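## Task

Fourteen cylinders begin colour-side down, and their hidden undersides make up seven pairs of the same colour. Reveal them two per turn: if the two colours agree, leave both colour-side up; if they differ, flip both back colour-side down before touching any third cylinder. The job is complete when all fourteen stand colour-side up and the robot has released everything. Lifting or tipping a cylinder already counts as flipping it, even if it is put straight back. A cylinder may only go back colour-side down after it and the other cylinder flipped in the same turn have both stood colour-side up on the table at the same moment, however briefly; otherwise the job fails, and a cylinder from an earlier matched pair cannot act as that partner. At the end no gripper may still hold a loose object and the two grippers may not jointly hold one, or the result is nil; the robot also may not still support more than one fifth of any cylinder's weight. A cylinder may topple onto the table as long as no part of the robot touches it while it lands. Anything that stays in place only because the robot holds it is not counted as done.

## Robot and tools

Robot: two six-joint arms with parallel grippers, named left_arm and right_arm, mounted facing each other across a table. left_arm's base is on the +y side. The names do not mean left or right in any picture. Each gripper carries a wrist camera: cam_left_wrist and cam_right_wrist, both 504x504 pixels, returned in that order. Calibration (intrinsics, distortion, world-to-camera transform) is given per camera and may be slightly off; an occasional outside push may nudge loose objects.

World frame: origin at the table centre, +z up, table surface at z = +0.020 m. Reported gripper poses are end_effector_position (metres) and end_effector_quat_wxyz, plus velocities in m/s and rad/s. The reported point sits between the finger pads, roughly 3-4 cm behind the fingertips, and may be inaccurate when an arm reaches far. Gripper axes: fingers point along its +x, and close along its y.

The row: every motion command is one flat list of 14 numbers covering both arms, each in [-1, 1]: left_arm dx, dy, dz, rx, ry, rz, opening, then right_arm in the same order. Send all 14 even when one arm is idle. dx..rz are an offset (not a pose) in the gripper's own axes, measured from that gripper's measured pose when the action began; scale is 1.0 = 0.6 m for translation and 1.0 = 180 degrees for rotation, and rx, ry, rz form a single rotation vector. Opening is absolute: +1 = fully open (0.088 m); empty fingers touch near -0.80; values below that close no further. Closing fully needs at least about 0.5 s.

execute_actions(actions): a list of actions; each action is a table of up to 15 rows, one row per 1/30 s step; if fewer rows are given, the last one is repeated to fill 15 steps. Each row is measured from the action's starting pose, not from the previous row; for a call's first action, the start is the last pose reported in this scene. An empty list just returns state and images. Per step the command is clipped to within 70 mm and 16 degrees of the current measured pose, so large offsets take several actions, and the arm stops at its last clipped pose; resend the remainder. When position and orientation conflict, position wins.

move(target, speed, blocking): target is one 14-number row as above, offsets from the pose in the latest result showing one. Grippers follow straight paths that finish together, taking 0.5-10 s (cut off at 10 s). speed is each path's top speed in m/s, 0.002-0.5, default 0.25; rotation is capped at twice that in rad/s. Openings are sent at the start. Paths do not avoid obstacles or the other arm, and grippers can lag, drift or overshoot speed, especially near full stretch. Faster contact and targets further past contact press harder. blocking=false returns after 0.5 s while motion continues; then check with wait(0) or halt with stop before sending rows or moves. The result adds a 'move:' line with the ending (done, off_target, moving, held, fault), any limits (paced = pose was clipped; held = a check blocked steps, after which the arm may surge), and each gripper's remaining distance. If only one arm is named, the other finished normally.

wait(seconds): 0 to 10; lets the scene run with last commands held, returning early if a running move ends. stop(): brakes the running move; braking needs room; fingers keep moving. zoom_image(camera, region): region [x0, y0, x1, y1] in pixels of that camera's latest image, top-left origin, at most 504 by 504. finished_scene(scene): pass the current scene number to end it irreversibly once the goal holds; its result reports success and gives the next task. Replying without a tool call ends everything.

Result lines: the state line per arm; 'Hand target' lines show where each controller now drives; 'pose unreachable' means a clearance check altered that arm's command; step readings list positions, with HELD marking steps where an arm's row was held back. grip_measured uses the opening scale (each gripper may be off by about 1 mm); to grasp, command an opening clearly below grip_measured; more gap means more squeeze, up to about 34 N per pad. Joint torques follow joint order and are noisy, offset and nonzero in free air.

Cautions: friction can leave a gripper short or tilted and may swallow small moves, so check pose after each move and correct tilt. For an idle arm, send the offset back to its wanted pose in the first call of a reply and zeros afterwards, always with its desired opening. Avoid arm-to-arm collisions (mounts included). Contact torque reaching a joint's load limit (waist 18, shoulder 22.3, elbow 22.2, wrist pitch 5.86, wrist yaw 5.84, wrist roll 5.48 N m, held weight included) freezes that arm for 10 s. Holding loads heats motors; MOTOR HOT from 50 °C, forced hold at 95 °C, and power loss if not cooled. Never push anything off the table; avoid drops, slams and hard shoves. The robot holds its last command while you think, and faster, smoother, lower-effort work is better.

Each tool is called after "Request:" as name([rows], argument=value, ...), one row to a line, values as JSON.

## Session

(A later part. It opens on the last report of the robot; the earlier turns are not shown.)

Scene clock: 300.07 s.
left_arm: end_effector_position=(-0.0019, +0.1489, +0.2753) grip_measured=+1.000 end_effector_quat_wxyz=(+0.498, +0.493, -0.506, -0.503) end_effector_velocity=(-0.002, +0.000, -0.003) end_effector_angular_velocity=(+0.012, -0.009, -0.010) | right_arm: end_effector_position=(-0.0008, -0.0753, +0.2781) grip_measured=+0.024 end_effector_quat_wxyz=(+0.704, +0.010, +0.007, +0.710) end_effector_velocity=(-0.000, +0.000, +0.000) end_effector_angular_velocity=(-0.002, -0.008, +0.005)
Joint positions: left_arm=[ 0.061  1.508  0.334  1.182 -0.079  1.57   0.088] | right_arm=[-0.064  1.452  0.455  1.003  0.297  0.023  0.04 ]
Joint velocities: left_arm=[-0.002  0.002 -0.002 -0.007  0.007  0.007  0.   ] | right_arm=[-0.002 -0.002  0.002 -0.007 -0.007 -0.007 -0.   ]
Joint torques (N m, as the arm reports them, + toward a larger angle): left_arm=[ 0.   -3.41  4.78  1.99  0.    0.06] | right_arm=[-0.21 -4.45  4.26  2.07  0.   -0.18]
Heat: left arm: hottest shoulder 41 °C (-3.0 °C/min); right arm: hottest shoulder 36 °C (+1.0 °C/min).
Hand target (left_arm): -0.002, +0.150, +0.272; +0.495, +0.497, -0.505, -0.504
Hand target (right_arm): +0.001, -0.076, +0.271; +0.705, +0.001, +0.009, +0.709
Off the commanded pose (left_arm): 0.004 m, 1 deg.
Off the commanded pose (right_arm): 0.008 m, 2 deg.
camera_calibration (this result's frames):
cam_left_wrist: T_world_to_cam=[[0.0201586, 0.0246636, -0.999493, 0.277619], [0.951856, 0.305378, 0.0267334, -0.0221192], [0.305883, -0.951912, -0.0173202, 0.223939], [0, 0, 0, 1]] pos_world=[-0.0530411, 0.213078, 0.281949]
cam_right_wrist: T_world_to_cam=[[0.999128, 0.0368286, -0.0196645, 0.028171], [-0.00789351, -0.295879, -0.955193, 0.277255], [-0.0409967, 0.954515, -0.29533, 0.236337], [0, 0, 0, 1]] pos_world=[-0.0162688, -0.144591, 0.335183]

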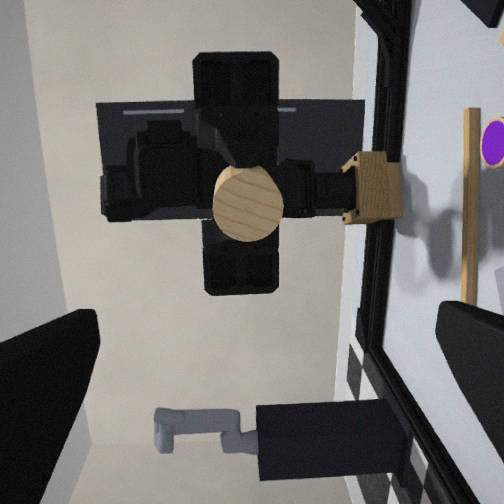

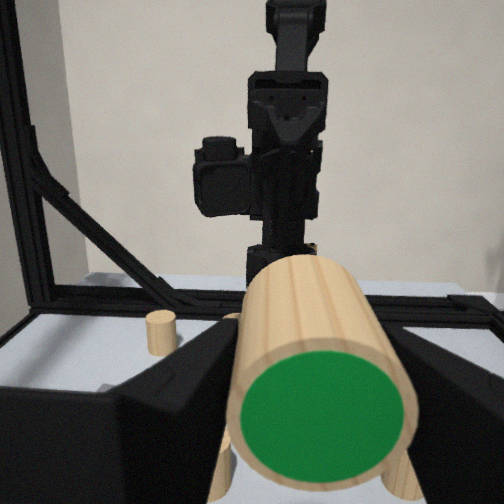

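Request:
move(target=[0.292,0.011,-0.0,0,0.005,0,1, 0,0,0,0,0,0,-0.3], speed=0.13)

Request:
execute_actions([
  [[0,0,0,0,0,0,-0.3,0,0,0,0,0,0,-0.3]],
  [[0,0,0,0,0,0,-0.3,0,0,0,0,0,0,-0.3]],
  [[0,0,0,0,0,0,-0.3,0,0,0,0,0,0,1]],
])

Request:
move(target=[-0.1,0,0,0,0,0,-0.3, -0.1,0,-0.01,-0.007,0.004,0,1], speed=0.15)

Request:
move(target=[-0.253,-0.207,-0.257,0,0,-0.497,-0.3, 0.046,0.05,-0.2,0,0.505,0,0.55], speed=0.4)

Scene clock: 304.10 s.
left_arm: end_effector_position=(-0.0041, -0.0236, +0.2837) grip_measured=+1.000 end_effector_quat_wxyz=(+0.503, +0.498, -0.501, -0.498) end_effector_velocity=(-0.000, -0.002, -0.006) end_effector_angular_velocity=(+0.022, +0.006, +0.005) | right_arm: end_effector_position=(-0.0008, -0.0753, +0.2778) grip_measured=+0.024 end_effector_quat_wxyz=(+0.704, +0.010, +0.007, +0.710) end_effector_velocity=(-0.002, -0.000, -0.005) end_effector_angular_velocity=(-0.021, -0.014, +0.020)
Joint positions: left_arm=[ 0.09   2.032  1.064  0.976 -0.069  1.57   0.088] | right_arm=[-0.064  1.453  0.454  1.003  0.297  0.023  0.04 ]
Joint velocities: left_arm=[-0.002  0.007  0.007 -0.022 -0.007 -0.007  0.   ] | right_arm=[-0.002 -0.002 -0.002 -0.022 -0.022 -0.007 -0.   ]
Joint torques (N m, as the arm reports them, + toward a larger angle): left_arm=[ 0.24 -7.31  7.2   1.58  0.2  -0.03] | right_arm=[ 0.08 -5.35  5.76  1.82  0.01  0.  ]
Heat: left arm: hottest shoulder 41 °C (-4.0 °C/min); right arm: hottest shoulder 36 °C (+1.0 °C/min).
Hand target (left_arm): -0.004, -0.026, +0.283; +0.502, +0.497, -0.502, -0.499
Hand target (right_arm): -0.001, -0.075, +0.278; +0.704, +0.010, +0.007, +0.710
Off the commanded pose (left_arm): 0.003 m, 0 deg.
Off the commanded pose (right_arm): 0.000 m, 0 deg.
move: done
camera_calibration (this result's frames):
cam_left_wrist: T_world_to_cam=[[0.0196683, 0.0239048, -0.999521, 0.290242], [0.945735, 0.323869, 0.0263557, 0.0329399], [0.324343, -0.9458, -0.0162377, 0.0604507], [0, 0, 0, 1]] pos_world=[-0.0564678, 0.0395678, 0.290217]
cam_right_wrist: T_world_to_cam=[[0.999133, 0.0368144, -0.019463, 0.0280999], [-0.00767521, -0.296574, -0.954979, 0.276858], [-0.0409292, 0.9543, -0.296034, 0.23646], [0, 0, 0, 1]] pos_world=[-0.0162724, -0.14458, 0.334941]

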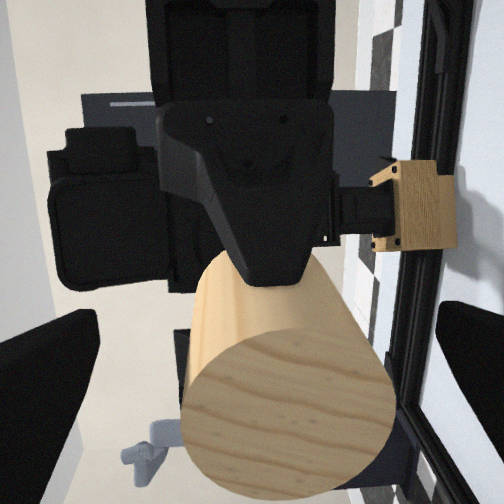

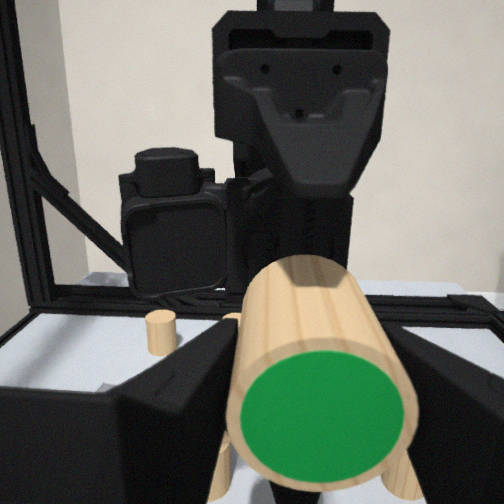

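Scene clock: 305.60 s.
left_arm: end_effector_position=(-0.0041, -0.0236, +0.2835) grip_measured=+0.038 end_effector_quat_wxyz=(+0.503, +0.498, -0.501, -0.498) end_effector_velocity=(-0.000, -0.000, +0.004) end_effector_angular_velocity=(-0.012, +0.008, +0.005) | right_arm: end_effector_position=(-0.0008, -0.0753, +0.2777) grip_measured=+0.998 end_effector_quat_wxyz=(+0.704, +0.010, +0.007, +0.710) end_effector_velocity=(+0.000, -0.000, -0.005) end_effector_angular_velocity=(-0.021, +0.001, +0.005)
Joint positions: left_arm=[ 0.09   2.032  1.064  0.975 -0.069  1.57   0.041] | right_arm=[-0.064  1.453  0.454  1.002  0.297  0.023  0.088]
Joint velocities: left_arm=[-0.002 -0.002  0.002  0.007 -0.007 -0.007 -0.   ] | right_arm=[-0.002 -0.002 -0.002 -0.022 -0.007  0.007  0.005]
Joint torques (N m, as the arm reports them, + toward a larger angle): left_arm=[-0.06 -8.14  6.13  1.74 -0.02 -0.06] | right_arm=[ 0.09 -5.34  5.65  1.81  0.01  0.  ]
Heat: left arm: hottest shoulder 41 °C (-3.0 °C/min); right arm: hottest shoulder 36 °C (+1.0 °C/min).
Hand target (left_arm): -0.004, -0.024, +0.284; +0.503, +0.498, -0.501, -0.498
Hand target (right_arm): -0.001, -0.075, +0.278; +0.704, +0.010, +0.007, +0.710
Off the commanded pose (left_arm): 0.000 m, 0 deg.
Off the commanded pose (right_arm): 0.000 m, 0 deg.
Step readings (end_effector_position; steps 1 to 15: 1st action; 16 to 30: 2nd action; 31 to 45: 3rd action):
0: left_arm (-0.0041, -0.0236, +0.2837) | right_arm (-0.0008, -0.0753, +0.2778)
1: left_arm (-0.0041, -0.0236, +0.2837) | right_arm (-0.0008, -0.0753, +0.2778)
2: left_arm (-0.0041, -0.0236, +0.2836) | right_arm (-0.0008, -0.0753, +0.2778)
4: left_arm (-0.0041, -0.0236, +0.2836) | right_arm (-0.0008, -0.0753, +0.2778)
8: left_arm (-0.0041, -0.0236, +0.2836) | right_arm (-0.0008, -0.0753, +0.2778)
15: left_arm (-0.0041, -0.0236, +0.2835) | right_arm (-0.0008, -0.0753, +0.2777)
16: left_arm (-0.0041, -0.0236, +0.2835) | right_arm (-0.0008, -0.0753, +0.2777)
17: left_arm (-0.0041, -0.0236, +0.2835) | right_arm (-0.0008, -0.0753, +0.2777)
19: left_arm (-0.0041, -0.0236, +0.2835) | right_arm (-0.0008, -0.0753, +0.2777)
23: left_arm (-0.0041, -0.0236, +0.2835) | right_arm (-0.0008, -0.0753, +0.2777)
30: left_arm (-0.0041, -0.0236, +0.2835) | right_arm (-0.0008, -0.0753, +0.2777)
31: left_arm (-0.0041, -0.0236, +0.2835) | right_arm (-0.0008, -0.0753, +0.2777)
32: left_arm (-0.0041, -0.0236, +0.2835) | right_arm (-0.0008, -0.0753, +0.2777)
34: left_arm (-0.0041, -0.0236, +0.2835) | right_arm (-0.0009, -0.0753, +0.2777)
38: left_arm (-0.0041, -0.0236, +0.2835) | right_arm (-0.0009, -0.0753, +0.2777)
45: end_effector_position above
camera_calibration (this result's frames):
cam_left_wrist: T_world_to_cam=[[0.0197192, 0.0246657, -0.999501, 0.290089], [0.945734, 0.323848, 0.0266504, 0.0328608], [0.324344, -0.945787, -0.0169411, 0.0606464], [0, 0, 0, 1]] pos_world=[-0.0564682, 0.0395615, 0.290096]
cam_right_wrist: T_world_to_cam=[[0.999135, 0.0368073, -0.0193622, 0.0280699], [-0.00756608, -0.296922, -0.954872, 0.276725], [-0.0408953, 0.954192, -0.296386, 0.236526], [0, 0, 0, 1]] pos_world=[-0.0162791, -0.144559, 0.334883]

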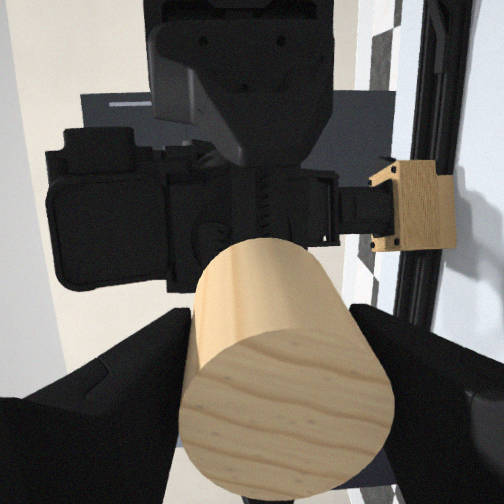

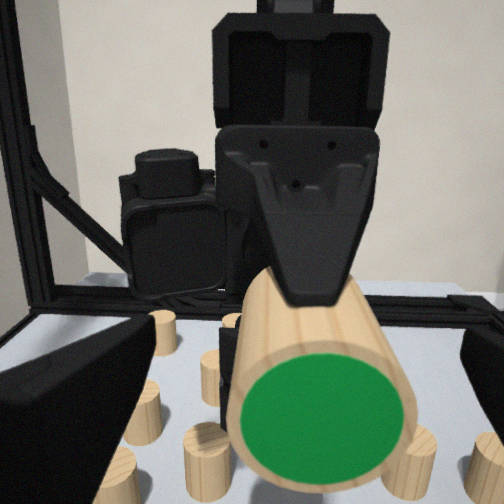

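Scene clock: 306.50 s.
left_arm: end_effector_position=(-0.0046, +0.0342, +0.2769) grip_measured=+0.038 end_effector_quat_wxyz=(+0.498, +0.501, -0.498, -0.502) end_effector_velocity=(+0.000, +0.004, +0.004) end_effector_angular_velocity=(-0.017, +0.023, +0.005) | right_arm: end_effector_position=(-0.0011, -0.1321, +0.2760) grip_measured=+1.000 end_effector_quat_wxyz=(+0.704, +0.005, +0.004, +0.710) end_effector_velocity=(-0.001, -0.003, +0.001) end_effector_angular_velocity=(+0.002, -0.021, +0.010)
Joint positions: left_arm=[ 0.079  1.872  0.799  1.065 -0.076  1.57   0.041] | right_arm=[0.028 1.19  0.275 0.916 0.388 0.013 0.088]
Joint velocities: left_arm=[-0.002 -0.012 -0.017  0.022 -0.007 -0.022 -0.   ] | right_arm=[ 0.002 -0.017 -0.007 -0.007 -0.007 -0.022  0.   ]
Joint torques (N m, as the arm reports them, + toward a larger angle): left_arm=[-0.33 -8.36  5.28  2.14 -0.22 -0.02] | right_arm=[ 0.25 -4.34  4.14  1.57  0.12 -0.17]
Heat: left arm: hottest shoulder 41 °C (-3.0 °C/min); right arm: hottest shoulder 36 °C (+2.0 °C/min).
Hand target (left_arm): -0.005, +0.036, +0.283; +0.503, +0.498, -0.501, -0.498
Hand target (right_arm): -0.000, -0.135, +0.272; +0.704, -0.002, +0.004, +0.710
Off the commanded pose (left_arm): 0.007 m, 1 deg.
Off the commanded pose (right_arm): 0.006 m, 1 deg.
move: done
camera_calibration (this result's frames):
cam_left_wrist: T_world_to_cam=[[0.0209558, 0.0397883, -0.998988, 0.28144], [0.947051, 0.319427, 0.0325886, 0.0133107], [0.3204, -0.946775, -0.0309876, 0.119221], [0, 0, 0, 1]] pos_world=[-0.0567023, 0.0974261, 0.284416]
cam_right_wrist: T_world_to_cam=[[0.999259, 0.0375137, -0.00859614, 0.0274928], [0.00301495, -0.298974, -0.954256, 0.257807], [-0.0383678, 0.953524, -0.298866, 0.290745], [0, 0, 0, 1]] pos_world=[-0.0170945, -0.201186, 0.333144]

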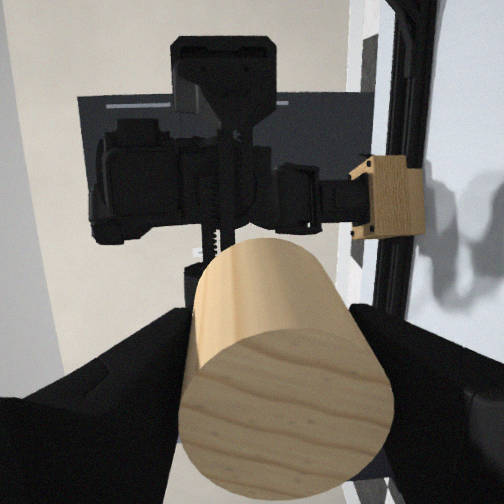

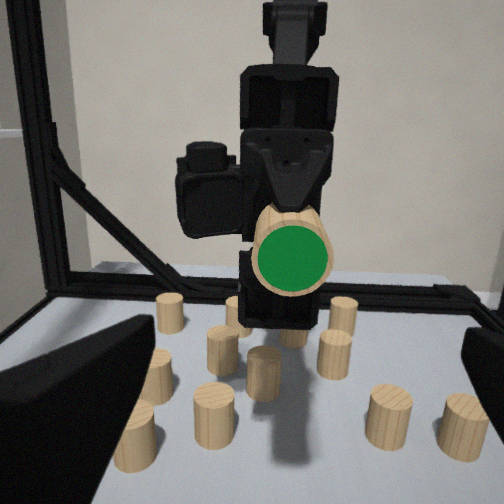

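Scene clock: 309.07 s.
left_arm: end_effector_position=(+0.1468, +0.1881, +0.1538) grip_measured=+0.035 end_effector_quat_wxyz=(+0.005, +0.705, +0.000, -0.709) end_effector_velocity=(-0.002, +0.006, -0.003) end_effector_angular_velocity=(+0.032, +0.005, +0.005) | right_arm: end_effector_position=(-0.0320, -0.1063, +0.1586) grip_measured=+0.550 end_effector_quat_wxyz=(+0.499, -0.500, +0.502, +0.499) end_effector_velocity=(+0.001, -0.003, -0.001) end_effector_angular_velocity=(-0.023, +0.001, -0.010)
Joint positions: left_arm=[ 0.521  1.945  1.354 -0.976  0.008  1.928  0.041] | right_arm=[-0.079  1.953  1.487 -1.109 -0.004  0.291  0.066]
Joint velocities: left_arm=[-0.002  0.007 -0.002 -0.022 -0.007 -0.007 -0.   ] | right_arm=[-0.002  0.007  0.007 -0.022 -0.007  0.007 -0.   ]
Joint torques (N m, as the arm reports them, + toward a larger angle): left_arm=[ 0.1  -6.33  6.71 -0.02 -0.11  0.11] | right_arm=[-0.23 -7.57  6.89 -0.11 -0.12 -0.17]
Heat: left arm: hottest shoulder 41 °C (-3.0 °C/min); right arm: hottest shoulder 36 °C (+2.0 °C/min).
Hand target (left_arm): +0.149, +0.187, +0.154; +0.003, +0.707, +0.001, -0.707
Hand target (right_arm): -0.032, -0.104, +0.156; +0.495, -0.503, +0.504, +0.498
Off the commanded pose (left_arm): 0.003 m, 1 deg.
Off the commanded pose (right_arm): 0.003 m, 1 deg.
move: done
camera_calibration (this result's frames):
cam_left_wrist: T_world_to_cam=[[0.0148424, 0.999547, 0.026199, -0.188197], [0.948716, -0.0223529, 0.315339, -0.154665], [0.315782, 0.020175, -0.948617, 0.172531], [0, 0, 0, 1]] pos_world=[0.0950444, 0.181173, 0.217368]
cam_right_wrist: T_world_to_cam=[[0.999486, 0.00268176, -0.0319362, 0.0564438], [0.0122897, -0.952386, 0.304647, -0.115212], [-0.0295986, -0.304883, -0.95193, 0.199999], [0, 0, 0, 1]] pos_world=[-0.0490792, -0.048901, 0.227286]

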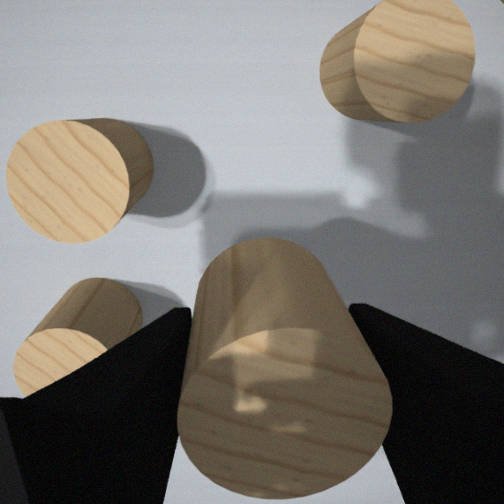

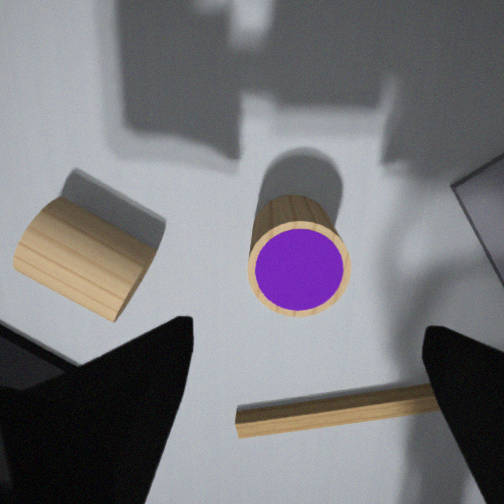

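Request:
move(target=[0.02,-0.028,-0.005,0,0,0,-0.3, 0.02,0,0.005,0,0,0,0.55], speed=0.1)

Request:
move(target=[0.118,0,0,0,0,0,-0.3, 0.124,0,0.0,0,0,0,0.55], speed=0.07)

Request:
execute_actions([
  [[0,0,0,0,0,0,0.5,0,0,0,0,0,0,-0.3]],
  [[0,0,0,0,0,0,0.5,0,0,0,0,0,0,-0.3]],
])

Request:
move(target=[-0.13,0,0,0,0,0,0.5, -0.13,0,0,0,0,0,-0.3], speed=0.15)

Request:
move(target=[-0.2,0.23,0.255,0,0,0.504,1, -0.198,-0.05,0.05,0,-0.495,0,-0.3], speed=0.4)

Scene clock: 313.50 s.
left_arm: end_effector_position=(+0.1490, +0.2045, +0.1384) grip_measured=+0.034 end_effector_quat_wxyz=(+0.001, +0.703, +0.005, -0.711) end_effector_velocity=(+0.002, +0.001, +0.001) end_effector_angular_velocity=(-0.004, -0.010, +0.010) | right_arm: end_effector_position=(-0.0337, -0.1002, +0.1553) grip_measured=+0.550 end_effector_quat_wxyz=(+0.503, -0.492, +0.498, +0.507) end_effector_velocity=(-0.000, +0.001, +0.000) end_effector_angular_velocity=(+0.005, +0.009, +0.005)
Joint positions: left_arm=[ 0.544  1.926  1.261 -0.915  0.008  1.949  0.041] | right_arm=[-0.08   1.959  1.482 -1.072 -0.004  0.291  0.066]
Joint velocities: left_arm=[ 0.002 -0.007 -0.007  0.007 -0.007 -0.007 -0.   ] | right_arm=[-0.002 -0.002 -0.002  0.007 -0.007 -0.007  0.   ]
Joint torques (N m, as the arm reports them, + toward a larger angle): left_arm=[ 0.14 -8.33  4.98  0.39  0.05  0.13] | right_arm=[-0.13 -7.58  4.    0.31  0.02 -0.07]
Heat: left arm: hottest shoulder 42 °C (-2.0 °C/min); right arm: hottest shoulder 36 °C (+2.0 °C/min).
Hand target (left_arm): +0.150, +0.205, +0.142; +0.005, +0.705, +0.000, -0.709
Hand target (right_arm): -0.032, -0.104, +0.147; +0.499, -0.500, +0.503, +0.499
Off the commanded pose (left_arm): 0.003 m, 1 deg.
Off the commanded pose (right_arm): 0.009 m, 1 deg.
move: off_target (right_arm)
camera_calibration (this result's frames):
cam_left_wrist: T_world_to_cam=[[0.0134545, 0.999195, 0.037804, -0.205523], [0.950086, -0.0245606, 0.31102, -0.150631], [0.311698, 0.0317324, -0.949651, 0.155323], [0, 0, 0, 1]] pos_world=[0.0974636, 0.196729, 0.202121]
cam_right_wrist: T_world_to_cam=[[0.999214, 0.00317539, -0.039505, 0.0592554], [0.0141679, -0.959537, 0.281227, -0.105406], [-0.0370135, -0.281566, -0.958828, 0.201792], [0, 0, 0, 1]] pos_world=[-0.0502464, -0.0445114, 0.225468]

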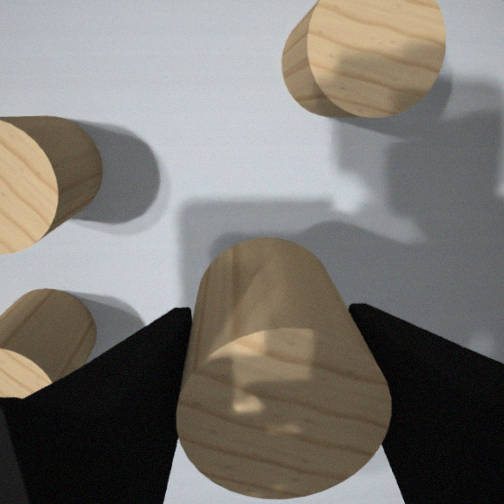

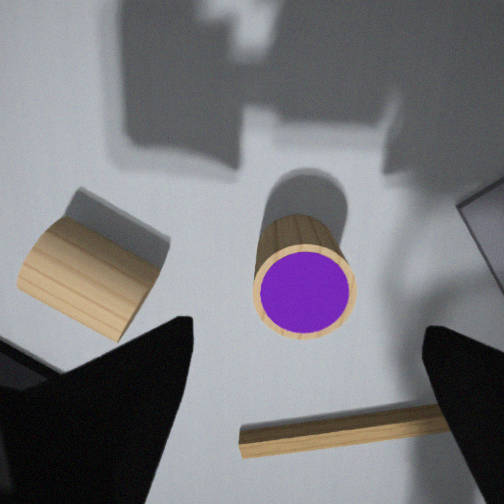

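Scene clock: 314.93 s.
left_arm: end_effector_position=(+0.1492, +0.2040, +0.0761) grip_measured=+0.033 end_effector_quat_wxyz=(+0.004, +0.705, +0.002, -0.710) end_effector_velocity=(+0.004, +0.001, +0.000) end_effector_angular_velocity=(+0.002, -0.023, +0.010) | right_arm: end_effector_position=(-0.0355, -0.0942, +0.0891) grip_measured=+0.550 end_effector_quat_wxyz=(+0.507, -0.484, +0.494, +0.514) end_effector_velocity=(+0.003, -0.002, -0.002) end_effector_angular_velocity=(-0.009, -0.011, +0.005)
Joint positions: left_arm=[ 0.544  2.044  1.148 -0.674  0.008  1.949  0.041] | right_arm=[-0.08   2.05   1.335 -0.809 -0.004  0.291  0.066]
Joint velocities: left_arm=[ 0.002 -0.002 -0.002  0.007 -0.022 -0.007 -0.   ] | right_arm=[-0.002  0.002 -0.002 -0.007  0.007 -0.007  0.   ]
Joint torques (N m, as the arm reports them, + toward a larger angle): left_arm=[-0.12 -4.98  4.13  1.51  0.07  0.03] | right_arm=[ 0.16 -7.81  3.7   0.37  0.01  0.  ]
Heat: left arm: hottest shoulder 42 °C (-2.0 °C/min); right arm: hottest shoulder 36 °C (+2.0 °C/min).
Hand target (left_arm): +0.148, +0.206, +0.068; +0.001, +0.703, +0.005, -0.711
Hand target (right_arm): -0.034, -0.099, +0.081; +0.503, -0.492, +0.498, +0.507
Off the commanded pose (left_arm): 0.009 m, 1 deg.
Off the commanded pose (right_arm): 0.009 m, 1 deg.
move: off_target (left_arm, right_arm)
camera_calibration (this result's frames):
cam_left_wrist: T_world_to_cam=[[0.0133342, 0.99949, 0.029027, -0.202015], [0.948959, -0.0217979, 0.314644, -0.132147], [0.315116, 0.0233499, -0.948766, 0.0972488], [0, 0, 0, 1]] pos_world=[0.0974511, 0.19676, 0.139709]
cam_right_wrist: T_world_to_cam=[[0.998921, 0.00416334, -0.0462545, 0.0590823], [0.0160154, -0.965759, 0.258945, -0.0795473], [-0.0435926, -0.259406, -0.964784, 0.142315], [0, 0, 0, 1]] pos_world=[-0.0515406, -0.0401522, 0.160634]

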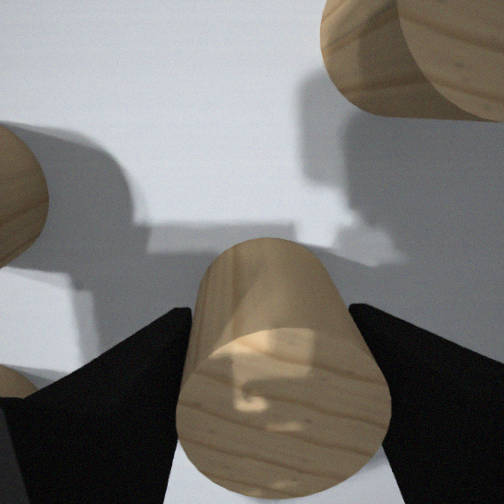

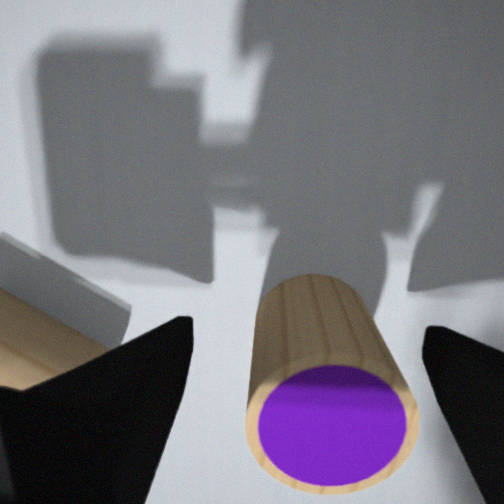

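Scene clock: 315.93 s.
left_arm: end_effector_position=(+0.1493, +0.2037, +0.0758) grip_measured=+0.500 end_effector_quat_wxyz=(+0.005, +0.705, +0.001, -0.709) end_effector_velocity=(-0.001, +0.003, -0.001) end_effector_angular_velocity=(+0.014, -0.002, +0.005) | right_arm: end_effector_position=(-0.0352, -0.0942, +0.0890) grip_measured=+0.023 end_effector_quat_wxyz=(+0.507, -0.485, +0.494, +0.514) end_effector_velocity=(+0.000, -0.002, +0.000) end_effector_angular_velocity=(-0.009, +0.006, -0.024)
Joint positions: left_arm=[ 0.544  2.044  1.147 -0.672  0.008  1.949  0.063] | right_arm=[-0.08   2.05   1.335 -0.81  -0.003  0.291  0.04 ]
Joint velocities: left_arm=[-0.002  0.002 -0.002 -0.007 -0.007 -0.007 -0.   ] | right_arm=[-0.002 -0.002 -0.002 -0.007 -0.007  0.022 -0.   ]
Joint torques (N m, as the arm reports them, + toward a larger angle): left_arm=[-0.1  -7.07  4.94  0.17  0.08  0.03] | right_arm=[ 0.08 -9.43  5.1   0.2  -0.01 -0.02]
Heat: left arm: hottest shoulder 42 °C (-2.0 °C/min); right arm: hottest shoulder 37 °C (+2.0 °C/min).
Hand target (left_arm): +0.149, +0.204, +0.076; +0.005, +0.705, +0.001, -0.709
Hand target (right_arm): -0.035, -0.094, +0.089; +0.507, -0.485, +0.494, +0.514
Off the commanded pose (left_arm): 0.000 m, 0 deg.
Off the commanded pose (right_arm): 0.000 m, 0 deg.
Step readings (end_effector_position; steps 1 to 15: 1st action; 16 to 30: 2nd action):
0: left_arm (+0.1492, +0.2040, +0.0761) | right_arm (-0.0355, -0.0942, +0.0891)
1: left_arm (+0.1492, +0.2039, +0.0762) | right_arm (-0.0355, -0.0942, +0.0891)
2: left_arm (+0.1493, +0.2038, +0.0763) | right_arm (-0.0355, -0.0942, +0.0891)
4: left_arm (+0.1497, +0.2027, +0.0761) | right_arm (-0.0351, -0.0943, +0.0890)
8: left_arm (+0.1494, +0.2035, +0.0757) | right_arm (-0.0352, -0.0942, +0.0890)
15: left_arm (+0.1493, +0.2038, +0.0757) | right_arm (-0.0352, -0.0942, +0.0890)
16: left_arm (+0.1493, +0.2036, +0.0759) | right_arm (-0.0352, -0.0942, +0.0890)
17: left_arm (+0.1493, +0.2036, +0.0759) | right_arm (-0.0352, -0.0942, +0.0890)
19: left_arm (+0.1493, +0.2037, +0.0758) | right_arm (-0.0352, -0.0942, +0.0890)
23: left_arm (+0.1493, +0.2036, +0.0759) | right_arm (-0.0352, -0.0942, +0.0890)
30: end_effector_position above
camera_calibration (this result's frames):
cam_left_wrist: T_world_to_cam=[[0.0133179, 0.99953, 0.0276224, -0.201595], [0.948778, -0.0213529, 0.315221, -0.132281], [0.315663, 0.0220094, -0.948616, 0.0970924], [0, 0, 0, 1]] pos_world=[0.0975413, 0.196539, 0.13937]
cam_right_wrist: T_world_to_cam=[[0.999009, 0.00408399, -0.0443206, 0.058607], [0.01543, -0.965806, 0.258805, -0.0795614], [-0.0417482, -0.259232, -0.964912, 0.142416], [0, 0, 0, 1]] pos_world=[-0.0513757, -0.0401614, 0.160608]

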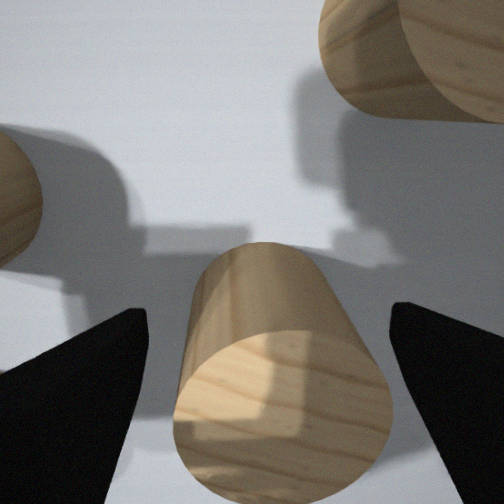

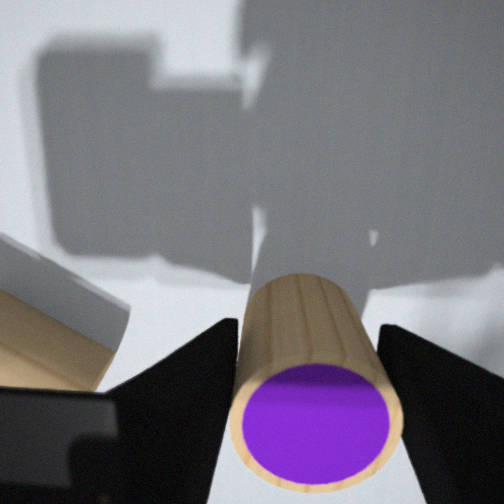

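Scene clock: 316.90 s.
left_arm: end_effector_position=(+0.1482, +0.2063, +0.1476) grip_measured=+0.500 end_effector_quat_wxyz=(-0.001, +0.703, +0.007, -0.712) end_effector_velocity=(-0.002, +0.005, +0.003) end_effector_angular_velocity=(+0.028, +0.003, +0.019) | right_arm: end_effector_position=(-0.0334, -0.1004, +0.1604) grip_measured=+0.023 end_effector_quat_wxyz=(+0.504, -0.490, +0.497, +0.508) end_effector_velocity=(-0.003, +0.003, +0.007) end_effector_angular_velocity=(+0.015, +0.011, +0.025)
Joint positions: left_arm=[ 0.544  1.911  1.279 -0.955  0.008  1.949  0.063] | right_arm=[-0.08   1.949  1.489 -1.084 -0.003  0.291  0.04 ]
Joint velocities: left_arm=[-0.002 -0.002  0.007 -0.037 -0.007 -0.022  0.   ] | right_arm=[ 0.002 -0.007  0.017 -0.007 -0.007 -0.022  0.   ]
Joint torques (N m, as the arm reports them, + toward a larger angle): left_arm=[ 0.   -7.91  6.47 -0.08  0.08  0.03] | right_arm=[ -0.01 -10.04   7.09  -0.02   0.01  -0.03]
Heat: left arm: hottest shoulder 42 °C (-2.0 °C/min); right arm: hottest shoulder 37 °C (+2.0 °C/min).
Hand target (left_arm): +0.150, +0.204, +0.154; +0.005, +0.705, +0.001, -0.709
Hand target (right_arm): -0.034, -0.097, +0.167; +0.507, -0.485, +0.494, +0.514
Off the commanded pose (left_arm): 0.007 m, 1 deg.
Off the commanded pose (right_arm): 0.007 m, 1 deg.
move: done
camera_calibration (this result's frames):
cam_left_wrist: T_world_to_cam=[[0.0135544, 0.99895, 0.0437705, -0.208497], [0.950844, -0.0264208, 0.30854, -0.152115], [0.309373, 0.0374369, -0.950204, 0.163476], [0, 0, 0, 1]] pos_world=[0.0968891, 0.198139, 0.211395]
cam_right_wrist: T_world_to_cam=[[0.999231, 0.00333681, -0.0390716, 0.0590553], [0.014007, -0.961013, 0.276147, -0.106381], [-0.0366268, -0.276482, -0.960321, 0.207488], [0, 0, 0, 1]] pos_world=[-0.0499202, -0.0450638, 0.230939]

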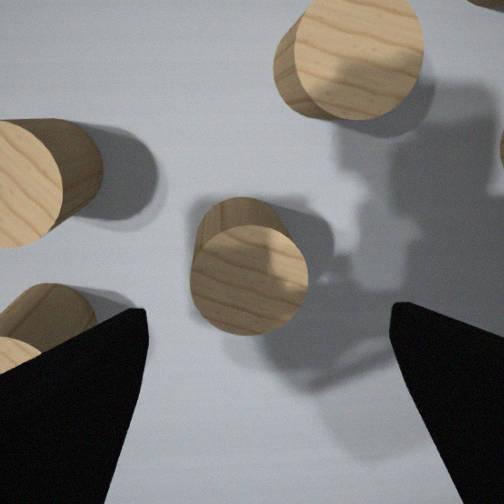

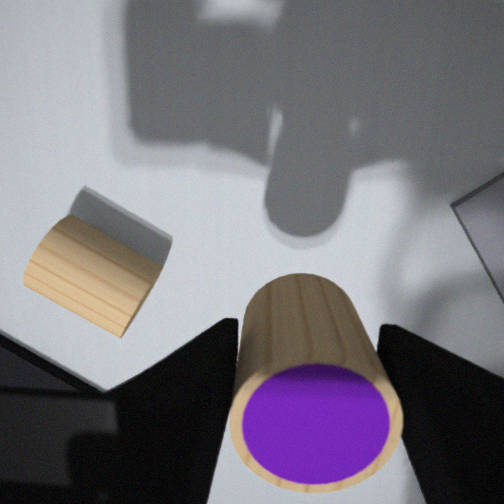

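Scene clock: 319.50 s.
left_arm: end_effector_position=(-0.0023, +0.0690, +0.2667) grip_measured=+1.000 end_effector_quat_wxyz=(+0.502, +0.497, -0.495, -0.506) end_effector_velocity=(+0.002, +0.000, -0.002) end_effector_angular_velocity=(+0.002, -0.008, +0.019) | right_arm: end_effector_position=(-0.0031, -0.0728, +0.2872) grip_measured=+0.022 end_effector_quat_wxyz=(+0.705, +0.019, +0.002, +0.709) end_effector_velocity=(-0.000, +0.000, -0.002) end_effector_angular_velocity=(-0.002, -0.008, +0.005)
Joint positions: left_arm=[ 0.078  1.806  0.64   1.159 -0.076  1.554  0.088] | right_arm=[-0.056  1.448  0.476  0.997  0.307  0.023  0.04 ]
Joint velocities: left_arm=[-0.002  0.007 -0.002  0.007 -0.022  0.007  0.   ] | right_arm=[-0.002  0.007 -0.002  0.007 -0.007 -0.007 -0.   ]
Joint torques (N m, as the arm reports them, + toward a larger angle): left_arm=[-0.22 -5.28  6.39  2.04 -0.21  0.04] | right_arm=[-0.22 -4.46  4.25  2.06 -0.12 -0.16]
Heat: left arm: hottest shoulder 42 °C (-2.0 °C/min); right arm: hottest shoulder 37 °C (+2.0 °C/min).
Hand target (left_arm): -0.003, +0.067, +0.268; +0.503, +0.497, -0.496, -0.503
Hand target (right_arm): -0.002, -0.074, +0.280; +0.705, +0.010, +0.004, +0.709
Off the commanded pose (left_arm): 0.004 m, 1 deg.
Off the commanded pose (right_arm): 0.008 m, 2 deg.
move: done
camera_calibration (this result's frames):
cam_left_wrist: T_world_to_cam=[[0.00571906, 0.0394268, -0.999206, 0.269888], [0.947767, 0.318457, 0.0179904, 0.00429534], [0.318914, -0.947117, -0.0355462, 0.152356], [0, 0, 0, 1]] pos_world=[-0.054203, 0.13229, 0.275012]
cam_right_wrist: T_world_to_cam=[[0.999102, 0.0342118, -0.0249837, 0.0318681], [-0.0145363, -0.277084, -0.960736, 0.2896], [-0.0397911, 0.960236, -0.276338, 0.231484], [0, 0, 0, 1]] pos_world=[-0.0184188, -0.143126, 0.342993]

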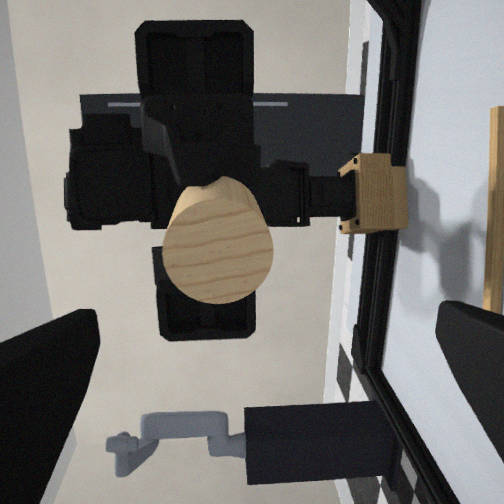

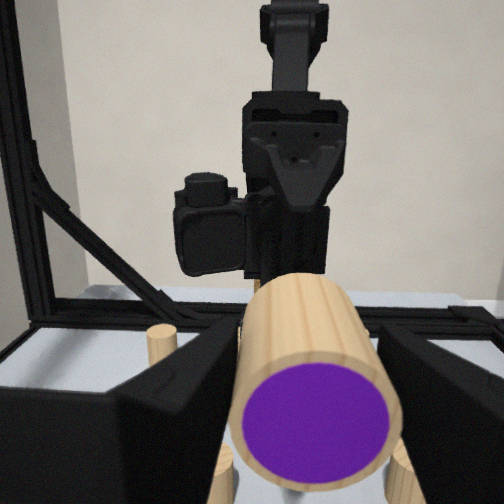

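Request:
move(target=[0.143,0.033,0.004,0,0,0.004,1, 0,0,0,0,0,0,-0.3], speed=0.1)

Scene clock: 322.77 s.
left_arm: end_effector_position=(-0.0045, -0.0143, +0.2862) grip_measured=+1.000 end_effector_quat_wxyz=(+0.506, +0.494, -0.497, -0.503) end_effector_velocity=(-0.003, -0.002, -0.004) end_effector_angular_velocity=(+0.017, -0.008, +0.000) | right_arm: end_effector_position=(-0.0031, -0.0728, +0.2867) grip_measured=+0.022 end_effector_quat_wxyz=(+0.705, +0.019, +0.002, +0.709) end_effector_velocity=(+0.002, +0.000, -0.003) end_effector_angular_velocity=(-0.011, -0.026, -0.001)
Joint positions: left_arm=[ 0.088  1.996  1.024  0.978 -0.069  1.554  0.088] | right_arm=[-0.056  1.449  0.476  0.998  0.307  0.023  0.04 ]
Joint velocities: left_arm=[-0.007  0.007  0.012 -0.022 -0.007  0.007  0.   ] | right_arm=[-0.007  0.002 -0.002 -0.007 -0.007 -0.022 -0.   ]
Joint torques (N m, as the arm reports them, + toward a larger angle): left_arm=[ 0.1  -6.96  7.32  1.59  0.19  0.  ] | right_arm=[ 0.03 -5.48  5.83  1.73  0.    0.  ]
Heat: left arm: hottest shoulder 42 °C (-3.0 °C/min); right arm: hottest shoulder 37 °C (+1.0 °C/min).
Hand target (left_arm): -0.004, -0.017, +0.285; +0.505, +0.494, -0.498, -0.503
Hand target (right_arm): -0.003, -0.073, +0.287; +0.705, +0.019, +0.002, +0.709
Off the commanded pose (left_arm): 0.003 m, 0 deg.
Off the commanded pose (right_arm): 0.000 m, 0 deg.
move: done
camera_calibration (this result's frames):
cam_left_wrist: T_world_to_cam=[[0.00464739, 0.0265173, -0.999638, 0.292604], [0.946682, 0.321909, 0.0129405, 0.034071], [0.322136, -0.946399, -0.0236074, 0.071468], [0, 0, 0, 1]] pos_world=[-0.0566366, 0.0489105, 0.293744]
cam_right_wrist: T_world_to_cam=[[0.999118, 0.0341848, -0.0243936, 0.0316718], [-0.0139475, -0.27778, -0.960543, 0.289076], [-0.039612, 0.960036, -0.277058, 0.231608], [0, 0, 0, 1]] pos_world=[-0.0184374, -0.143136, 0.342611]

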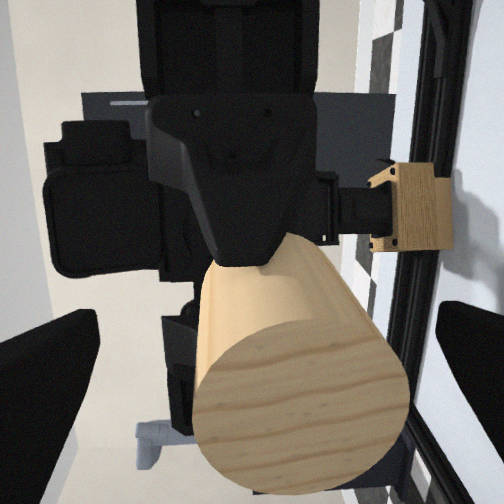

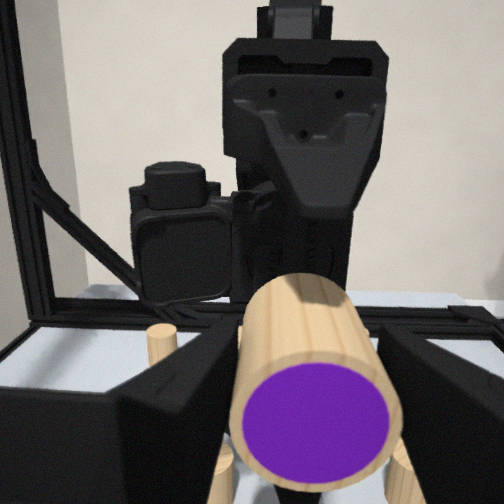

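Request:
execute_actions([
  [[0,-0.004,0,0,0,0,-0.3,0,0,0,0,0,0,-0.3]],
  [[0,0,0,0,0,0,-0.3,0,0,0,0,0,0,-0.3]],
  [[0,0,0,0,0,0,-0.3,0,0,0,0,0,0,1]],
])

Request:
move(target=[-0.1,0,0,0,0,0,-0.3, -0.102,-0.004,-0.022,-0.009,0.011,0,1], speed=0.15)

Request:
move(target=[-0.132,-0.208,-0.053,0,0,-0.497,-0.3, 0,0,0,0,0,0,1], speed=0.4)

Scene clock: 327.57 s.
left_arm: end_effector_position=(-0.0045, -0.0145, +0.2861) grip_measured=+0.041 end_effector_quat_wxyz=(+0.506, +0.494, -0.498, -0.502) end_effector_velocity=(-0.000, +0.001, +0.001) end_effector_angular_velocity=(+0.002, +0.022, +0.005) | right_arm: end_effector_position=(-0.0031, -0.0728, +0.2875) grip_measured=+0.998 end_effector_quat_wxyz=(+0.705, +0.021, +0.002, +0.709) end_effector_velocity=(-0.002, -0.000, +0.001) end_effector_angular_velocity=(+0.007, -0.035, +0.019)
Joint positions: left_arm=[ 0.088  1.998  1.024  0.983 -0.069  1.555  0.041] | right_arm=[-0.056  1.449  0.476  1.001  0.307  0.023  0.088]
Joint velocities: left_arm=[-0.002 -0.007 -0.002 -0.007 -0.007 -0.022 -0.   ] | right_arm=[-0.002 -0.002 -0.002  0.007 -0.022 -0.037  0.005]
Joint torques (N m, as the arm reports them, + toward a larger angle): left_arm=[-0.12 -7.82  6.07  1.73 -0.02 -0.04] | right_arm=[ 0.06 -5.36  5.82  1.81  0.    0.  ]
Heat: left arm: hottest shoulder 42 °C (-3.0 °C/min); right arm: hottest shoulder 36 °C (+0.0 °C/min).
Hand target (left_arm): -0.004, -0.014, +0.286; +0.506, +0.494, -0.498, -0.502
Hand target (right_arm): -0.003, -0.073, +0.288; +0.705, +0.021, +0.002, +0.709
Off the commanded pose (left_arm): 0.000 m, 0 deg.
Off the commanded pose (right_arm): 0.000 m, 0 deg.
Step readings (end_effector_position; steps 1 to 15: 1st action; 16 to 30: 2nd action; 31 to 45: 3rd action):
0: left_arm (-0.0045, -0.0146, +0.2863) | right_arm (-0.0031, -0.0728, +0.2867)
1: left_arm (-0.0045, -0.0146, +0.2863) | right_arm (-0.0031, -0.0728, +0.2867)
2: left_arm (-0.0045, -0.0146, +0.2863) | right_arm (-0.0031, -0.0728, +0.2867)
4: left_arm (-0.0045, -0.0146, +0.2868) | right_arm (-0.0031, -0.0728, +0.2867)
8: left_arm (-0.0045, -0.0146, +0.2867) | right_arm (-0.0031, -0.0728, +0.2874)
15: left_arm (-0.0045, -0.0145, +0.2861) | right_arm (-0.0031, -0.0728, +0.2873)
16: left_arm (-0.0045, -0.0145, +0.2861) | right_arm (-0.0031, -0.0728, +0.2873)
17: left_arm (-0.0045, -0.0145, +0.2861) | right_arm (-0.0031, -0.0728, +0.2873)
19: left_arm (-0.0045, -0.0145, +0.2861) | right_arm (-0.0031, -0.0728, +0.2873)
23: left_arm (-0.0045, -0.0145, +0.2861) | right_arm (-0.0031, -0.0728, +0.2874)
30: left_arm (-0.0045, -0.0145, +0.2861) | right_arm (-0.0031, -0.0728, +0.2875)
31: left_arm (-0.0045, -0.0145, +0.2861) | right_arm (-0.0031, -0.0728, +0.2875)
32: left_arm (-0.0045, -0.0145, +0.2861) | right_arm (-0.0031, -0.0728, +0.2875)
34: left_arm (-0.0045, -0.0145, +0.2861) | right_arm (-0.0032, -0.0728, +0.2874)
38: left_arm (-0.0045, -0.0145, +0.2861) | right_arm (-0.0032, -0.0728, +0.2875)
45: end_effector_position above
camera_calibration (this result's frames):
cam_left_wrist: T_world_to_cam=[[0.00487157, 0.0242349, -0.999694, 0.292412], [0.946678, 0.321941, 0.0124178, 0.0342851], [0.322143, -0.94645, -0.0213743, 0.0706765], [0, 0, 0, 1]] pos_world=[-0.0566495, 0.0487674, 0.293407]
cam_right_wrist: T_world_to_cam=[[0.999082, 0.0342762, -0.0257153, 0.0320901], [-0.0153237, -0.274642, -0.961424, 0.29033], [-0.0400165, 0.960935, -0.273864, 0.230933], [0, 0, 0, 1]] pos_world=[-0.0183706, -0.143275, 0.3432]

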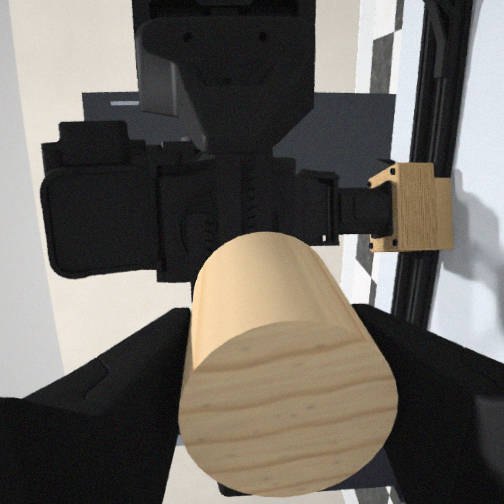

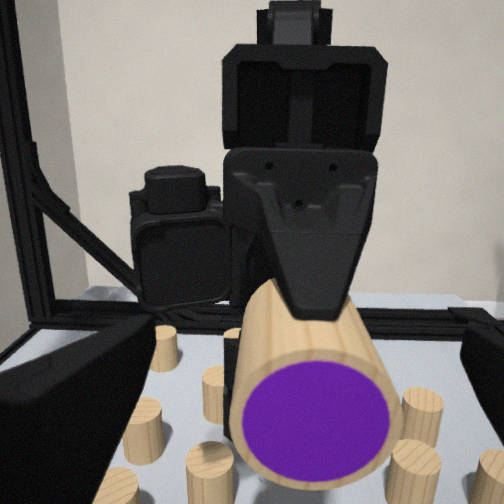

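Scene clock: 328.47 s.
left_arm: end_effector_position=(-0.0048, +0.0433, +0.2794) grip_measured=+0.040 end_effector_quat_wxyz=(+0.501, +0.497, -0.495, -0.507) end_effector_velocity=(-0.002, +0.002, +0.005) end_effector_angular_velocity=(-0.007, +0.008, +0.000) | right_arm: end_effector_position=(-0.0013, -0.1304, +0.2769) grip_measured=+1.000 end_effector_quat_wxyz=(+0.705, +0.006, +0.004, +0.709) end_effector_velocity=(-0.002, -0.004, -0.007) end_effector_angular_velocity=(-0.029, -0.020, +0.015)
Joint positions: left_arm=[ 0.077  1.837  0.764  1.065 -0.077  1.555  0.041] | right_arm=[0.028 1.197 0.282 0.916 0.391 0.013 0.088]
Joint velocities: left_arm=[-0.007 -0.017 -0.002 -0.007 -0.007 -0.007 -0.   ] | right_arm=[ 0.007 -0.017 -0.012 -0.037 -0.007 -0.007  0.   ]
Joint torques (N m, as the arm reports them, + toward a larger angle): left_arm=[-0.28 -8.03  5.26  2.12 -0.22 -0.02] | right_arm=[ 0.29 -4.34  4.23  1.57  0.09 -0.17]
Heat: left arm: hottest shoulder 42 °C (-2.1 °C/min); right arm: hottest shoulder 36 °C (+1.0 °C/min).
Hand target (left_arm): -0.005, +0.045, +0.286; +0.506, +0.494, -0.498, -0.502
Hand target (right_arm): -0.001, -0.133, +0.273; +0.705, -0.002, +0.004, +0.709
Off the commanded pose (left_arm): 0.007 m, 1 deg.
Off the commanded pose (right_arm): 0.005 m, 1 deg.
move: done
camera_calibration (this result's frames):
cam_left_wrist: T_world_to_cam=[[0.00618457, 0.0401827, -0.999173, 0.28352], [0.947881, 0.318079, 0.0186589, 0.0145351], [0.318566, -0.947212, -0.0361212, 0.12944], [0, 0, 0, 1]] pos_world=[-0.056766, 0.106591, 0.28769]
cam_right_wrist: T_world_to_cam=[[0.999368, 0.0344671, -0.00873551, 0.0273167], [0.00195791, -0.298648, -0.954361, 0.259234], [-0.0355029, 0.953741, -0.298526, 0.289352], [0, 0, 0, 1]] pos_world=[-0.0175341, -0.199489, 0.33402]

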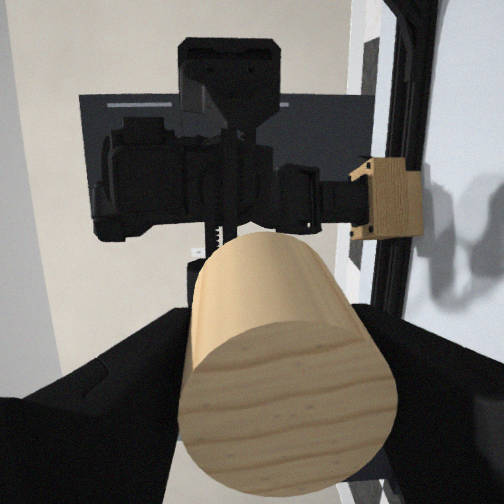

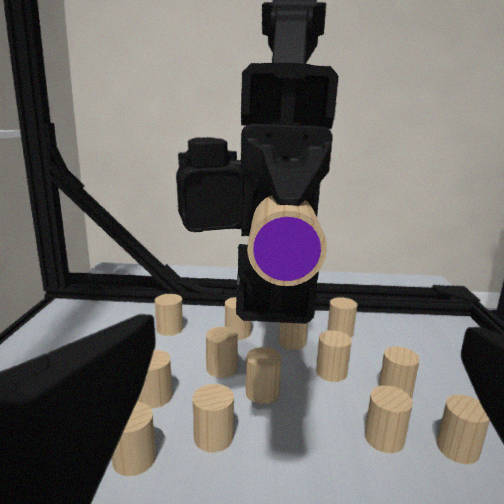

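Scene clock: 330.93 s.
left_arm: end_effector_position=(+0.0248, +0.1248, +0.1546) grip_measured=+0.038 end_effector_quat_wxyz=(+0.003, +0.702, +0.001, -0.712) end_effector_velocity=(+0.000, -0.001, +0.004) end_effector_angular_velocity=(+0.003, -0.007, +0.020) | right_arm: end_effector_position=(-0.0013, -0.1304, +0.2769) grip_measured=+1.000 end_effector_quat_wxyz=(+0.705, +0.006, +0.004, +0.709) end_effector_velocity=(-0.000, -0.000, +0.001) end_effector_angular_velocity=(+0.007, -0.005, +0.005)
Joint positions: left_arm=[ 0.17   2.091  1.573 -1.048  0.014  1.578  0.041] | right_arm=[0.028 1.197 0.282 0.916 0.391 0.013 0.088]
Joint velocities: left_arm=[-0.002  0.002  0.022 -0.022 -0.007 -0.022 -0.   ] | right_arm=[-0.002 -0.002 -0.002  0.007 -0.007 -0.007  0.   ]
Joint torques (N m, as the arm reports them, + toward a larger angle): left_arm=[ 0.21 -7.31  6.94 -0.01  0.24  0.1 ] | right_arm=[ 0.06 -3.62  6.    1.81  0.01  0.  ]
Heat: left arm: hottest shoulder 42 °C (-2.0 °C/min); right arm: hottest shoulder 36 °C (+1.0 °C/min).
Hand target (left_arm): +0.025, +0.123, +0.154; +0.002, +0.700, +0.001, -0.714
Hand target (right_arm): -0.001, -0.130, +0.277; +0.705, +0.005, +0.004, +0.709
Off the commanded pose (left_arm): 0.002 m, 1 deg.
Off the commanded pose (right_arm): 0.000 m, 0 deg.
move: done
camera_calibration (this result's frames):
cam_left_wrist: T_world_to_cam=[[0.0162282, 0.999472, 0.0281317, -0.123439], [0.950996, -0.0241176, 0.308262, -0.0393279], [0.308778, 0.0217505, -0.950885, 0.213424], [0, 0, 0, 1]] pos_world=[-0.0264967, 0.117784, 0.218538]
cam_right_wrist: T_world_to_cam=[[0.999368, 0.0344671, -0.00873551, 0.0273167], [0.00195791, -0.298648, -0.954361, 0.259234], [-0.0355029, 0.953741, -0.298526, 0.289352], [0, 0, 0, 1]] pos_world=[-0.0175341, -0.199489, 0.33402]

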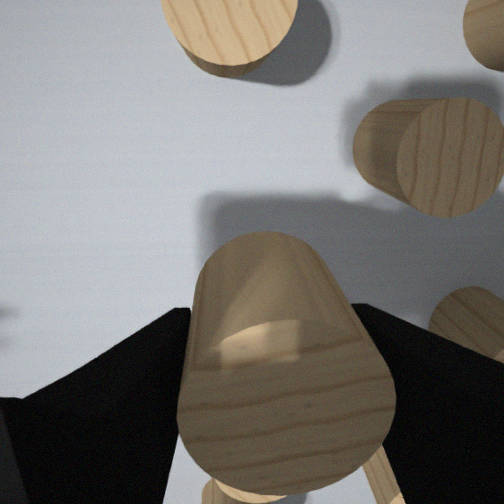

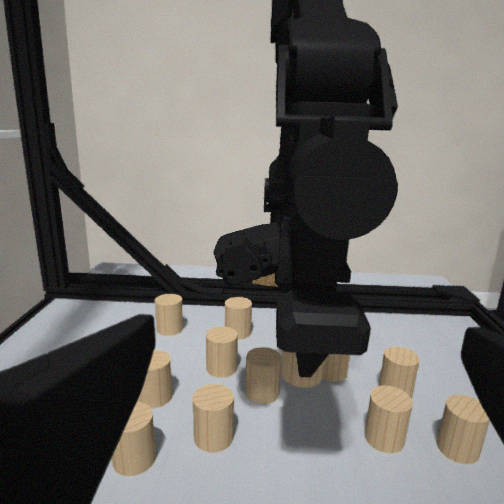

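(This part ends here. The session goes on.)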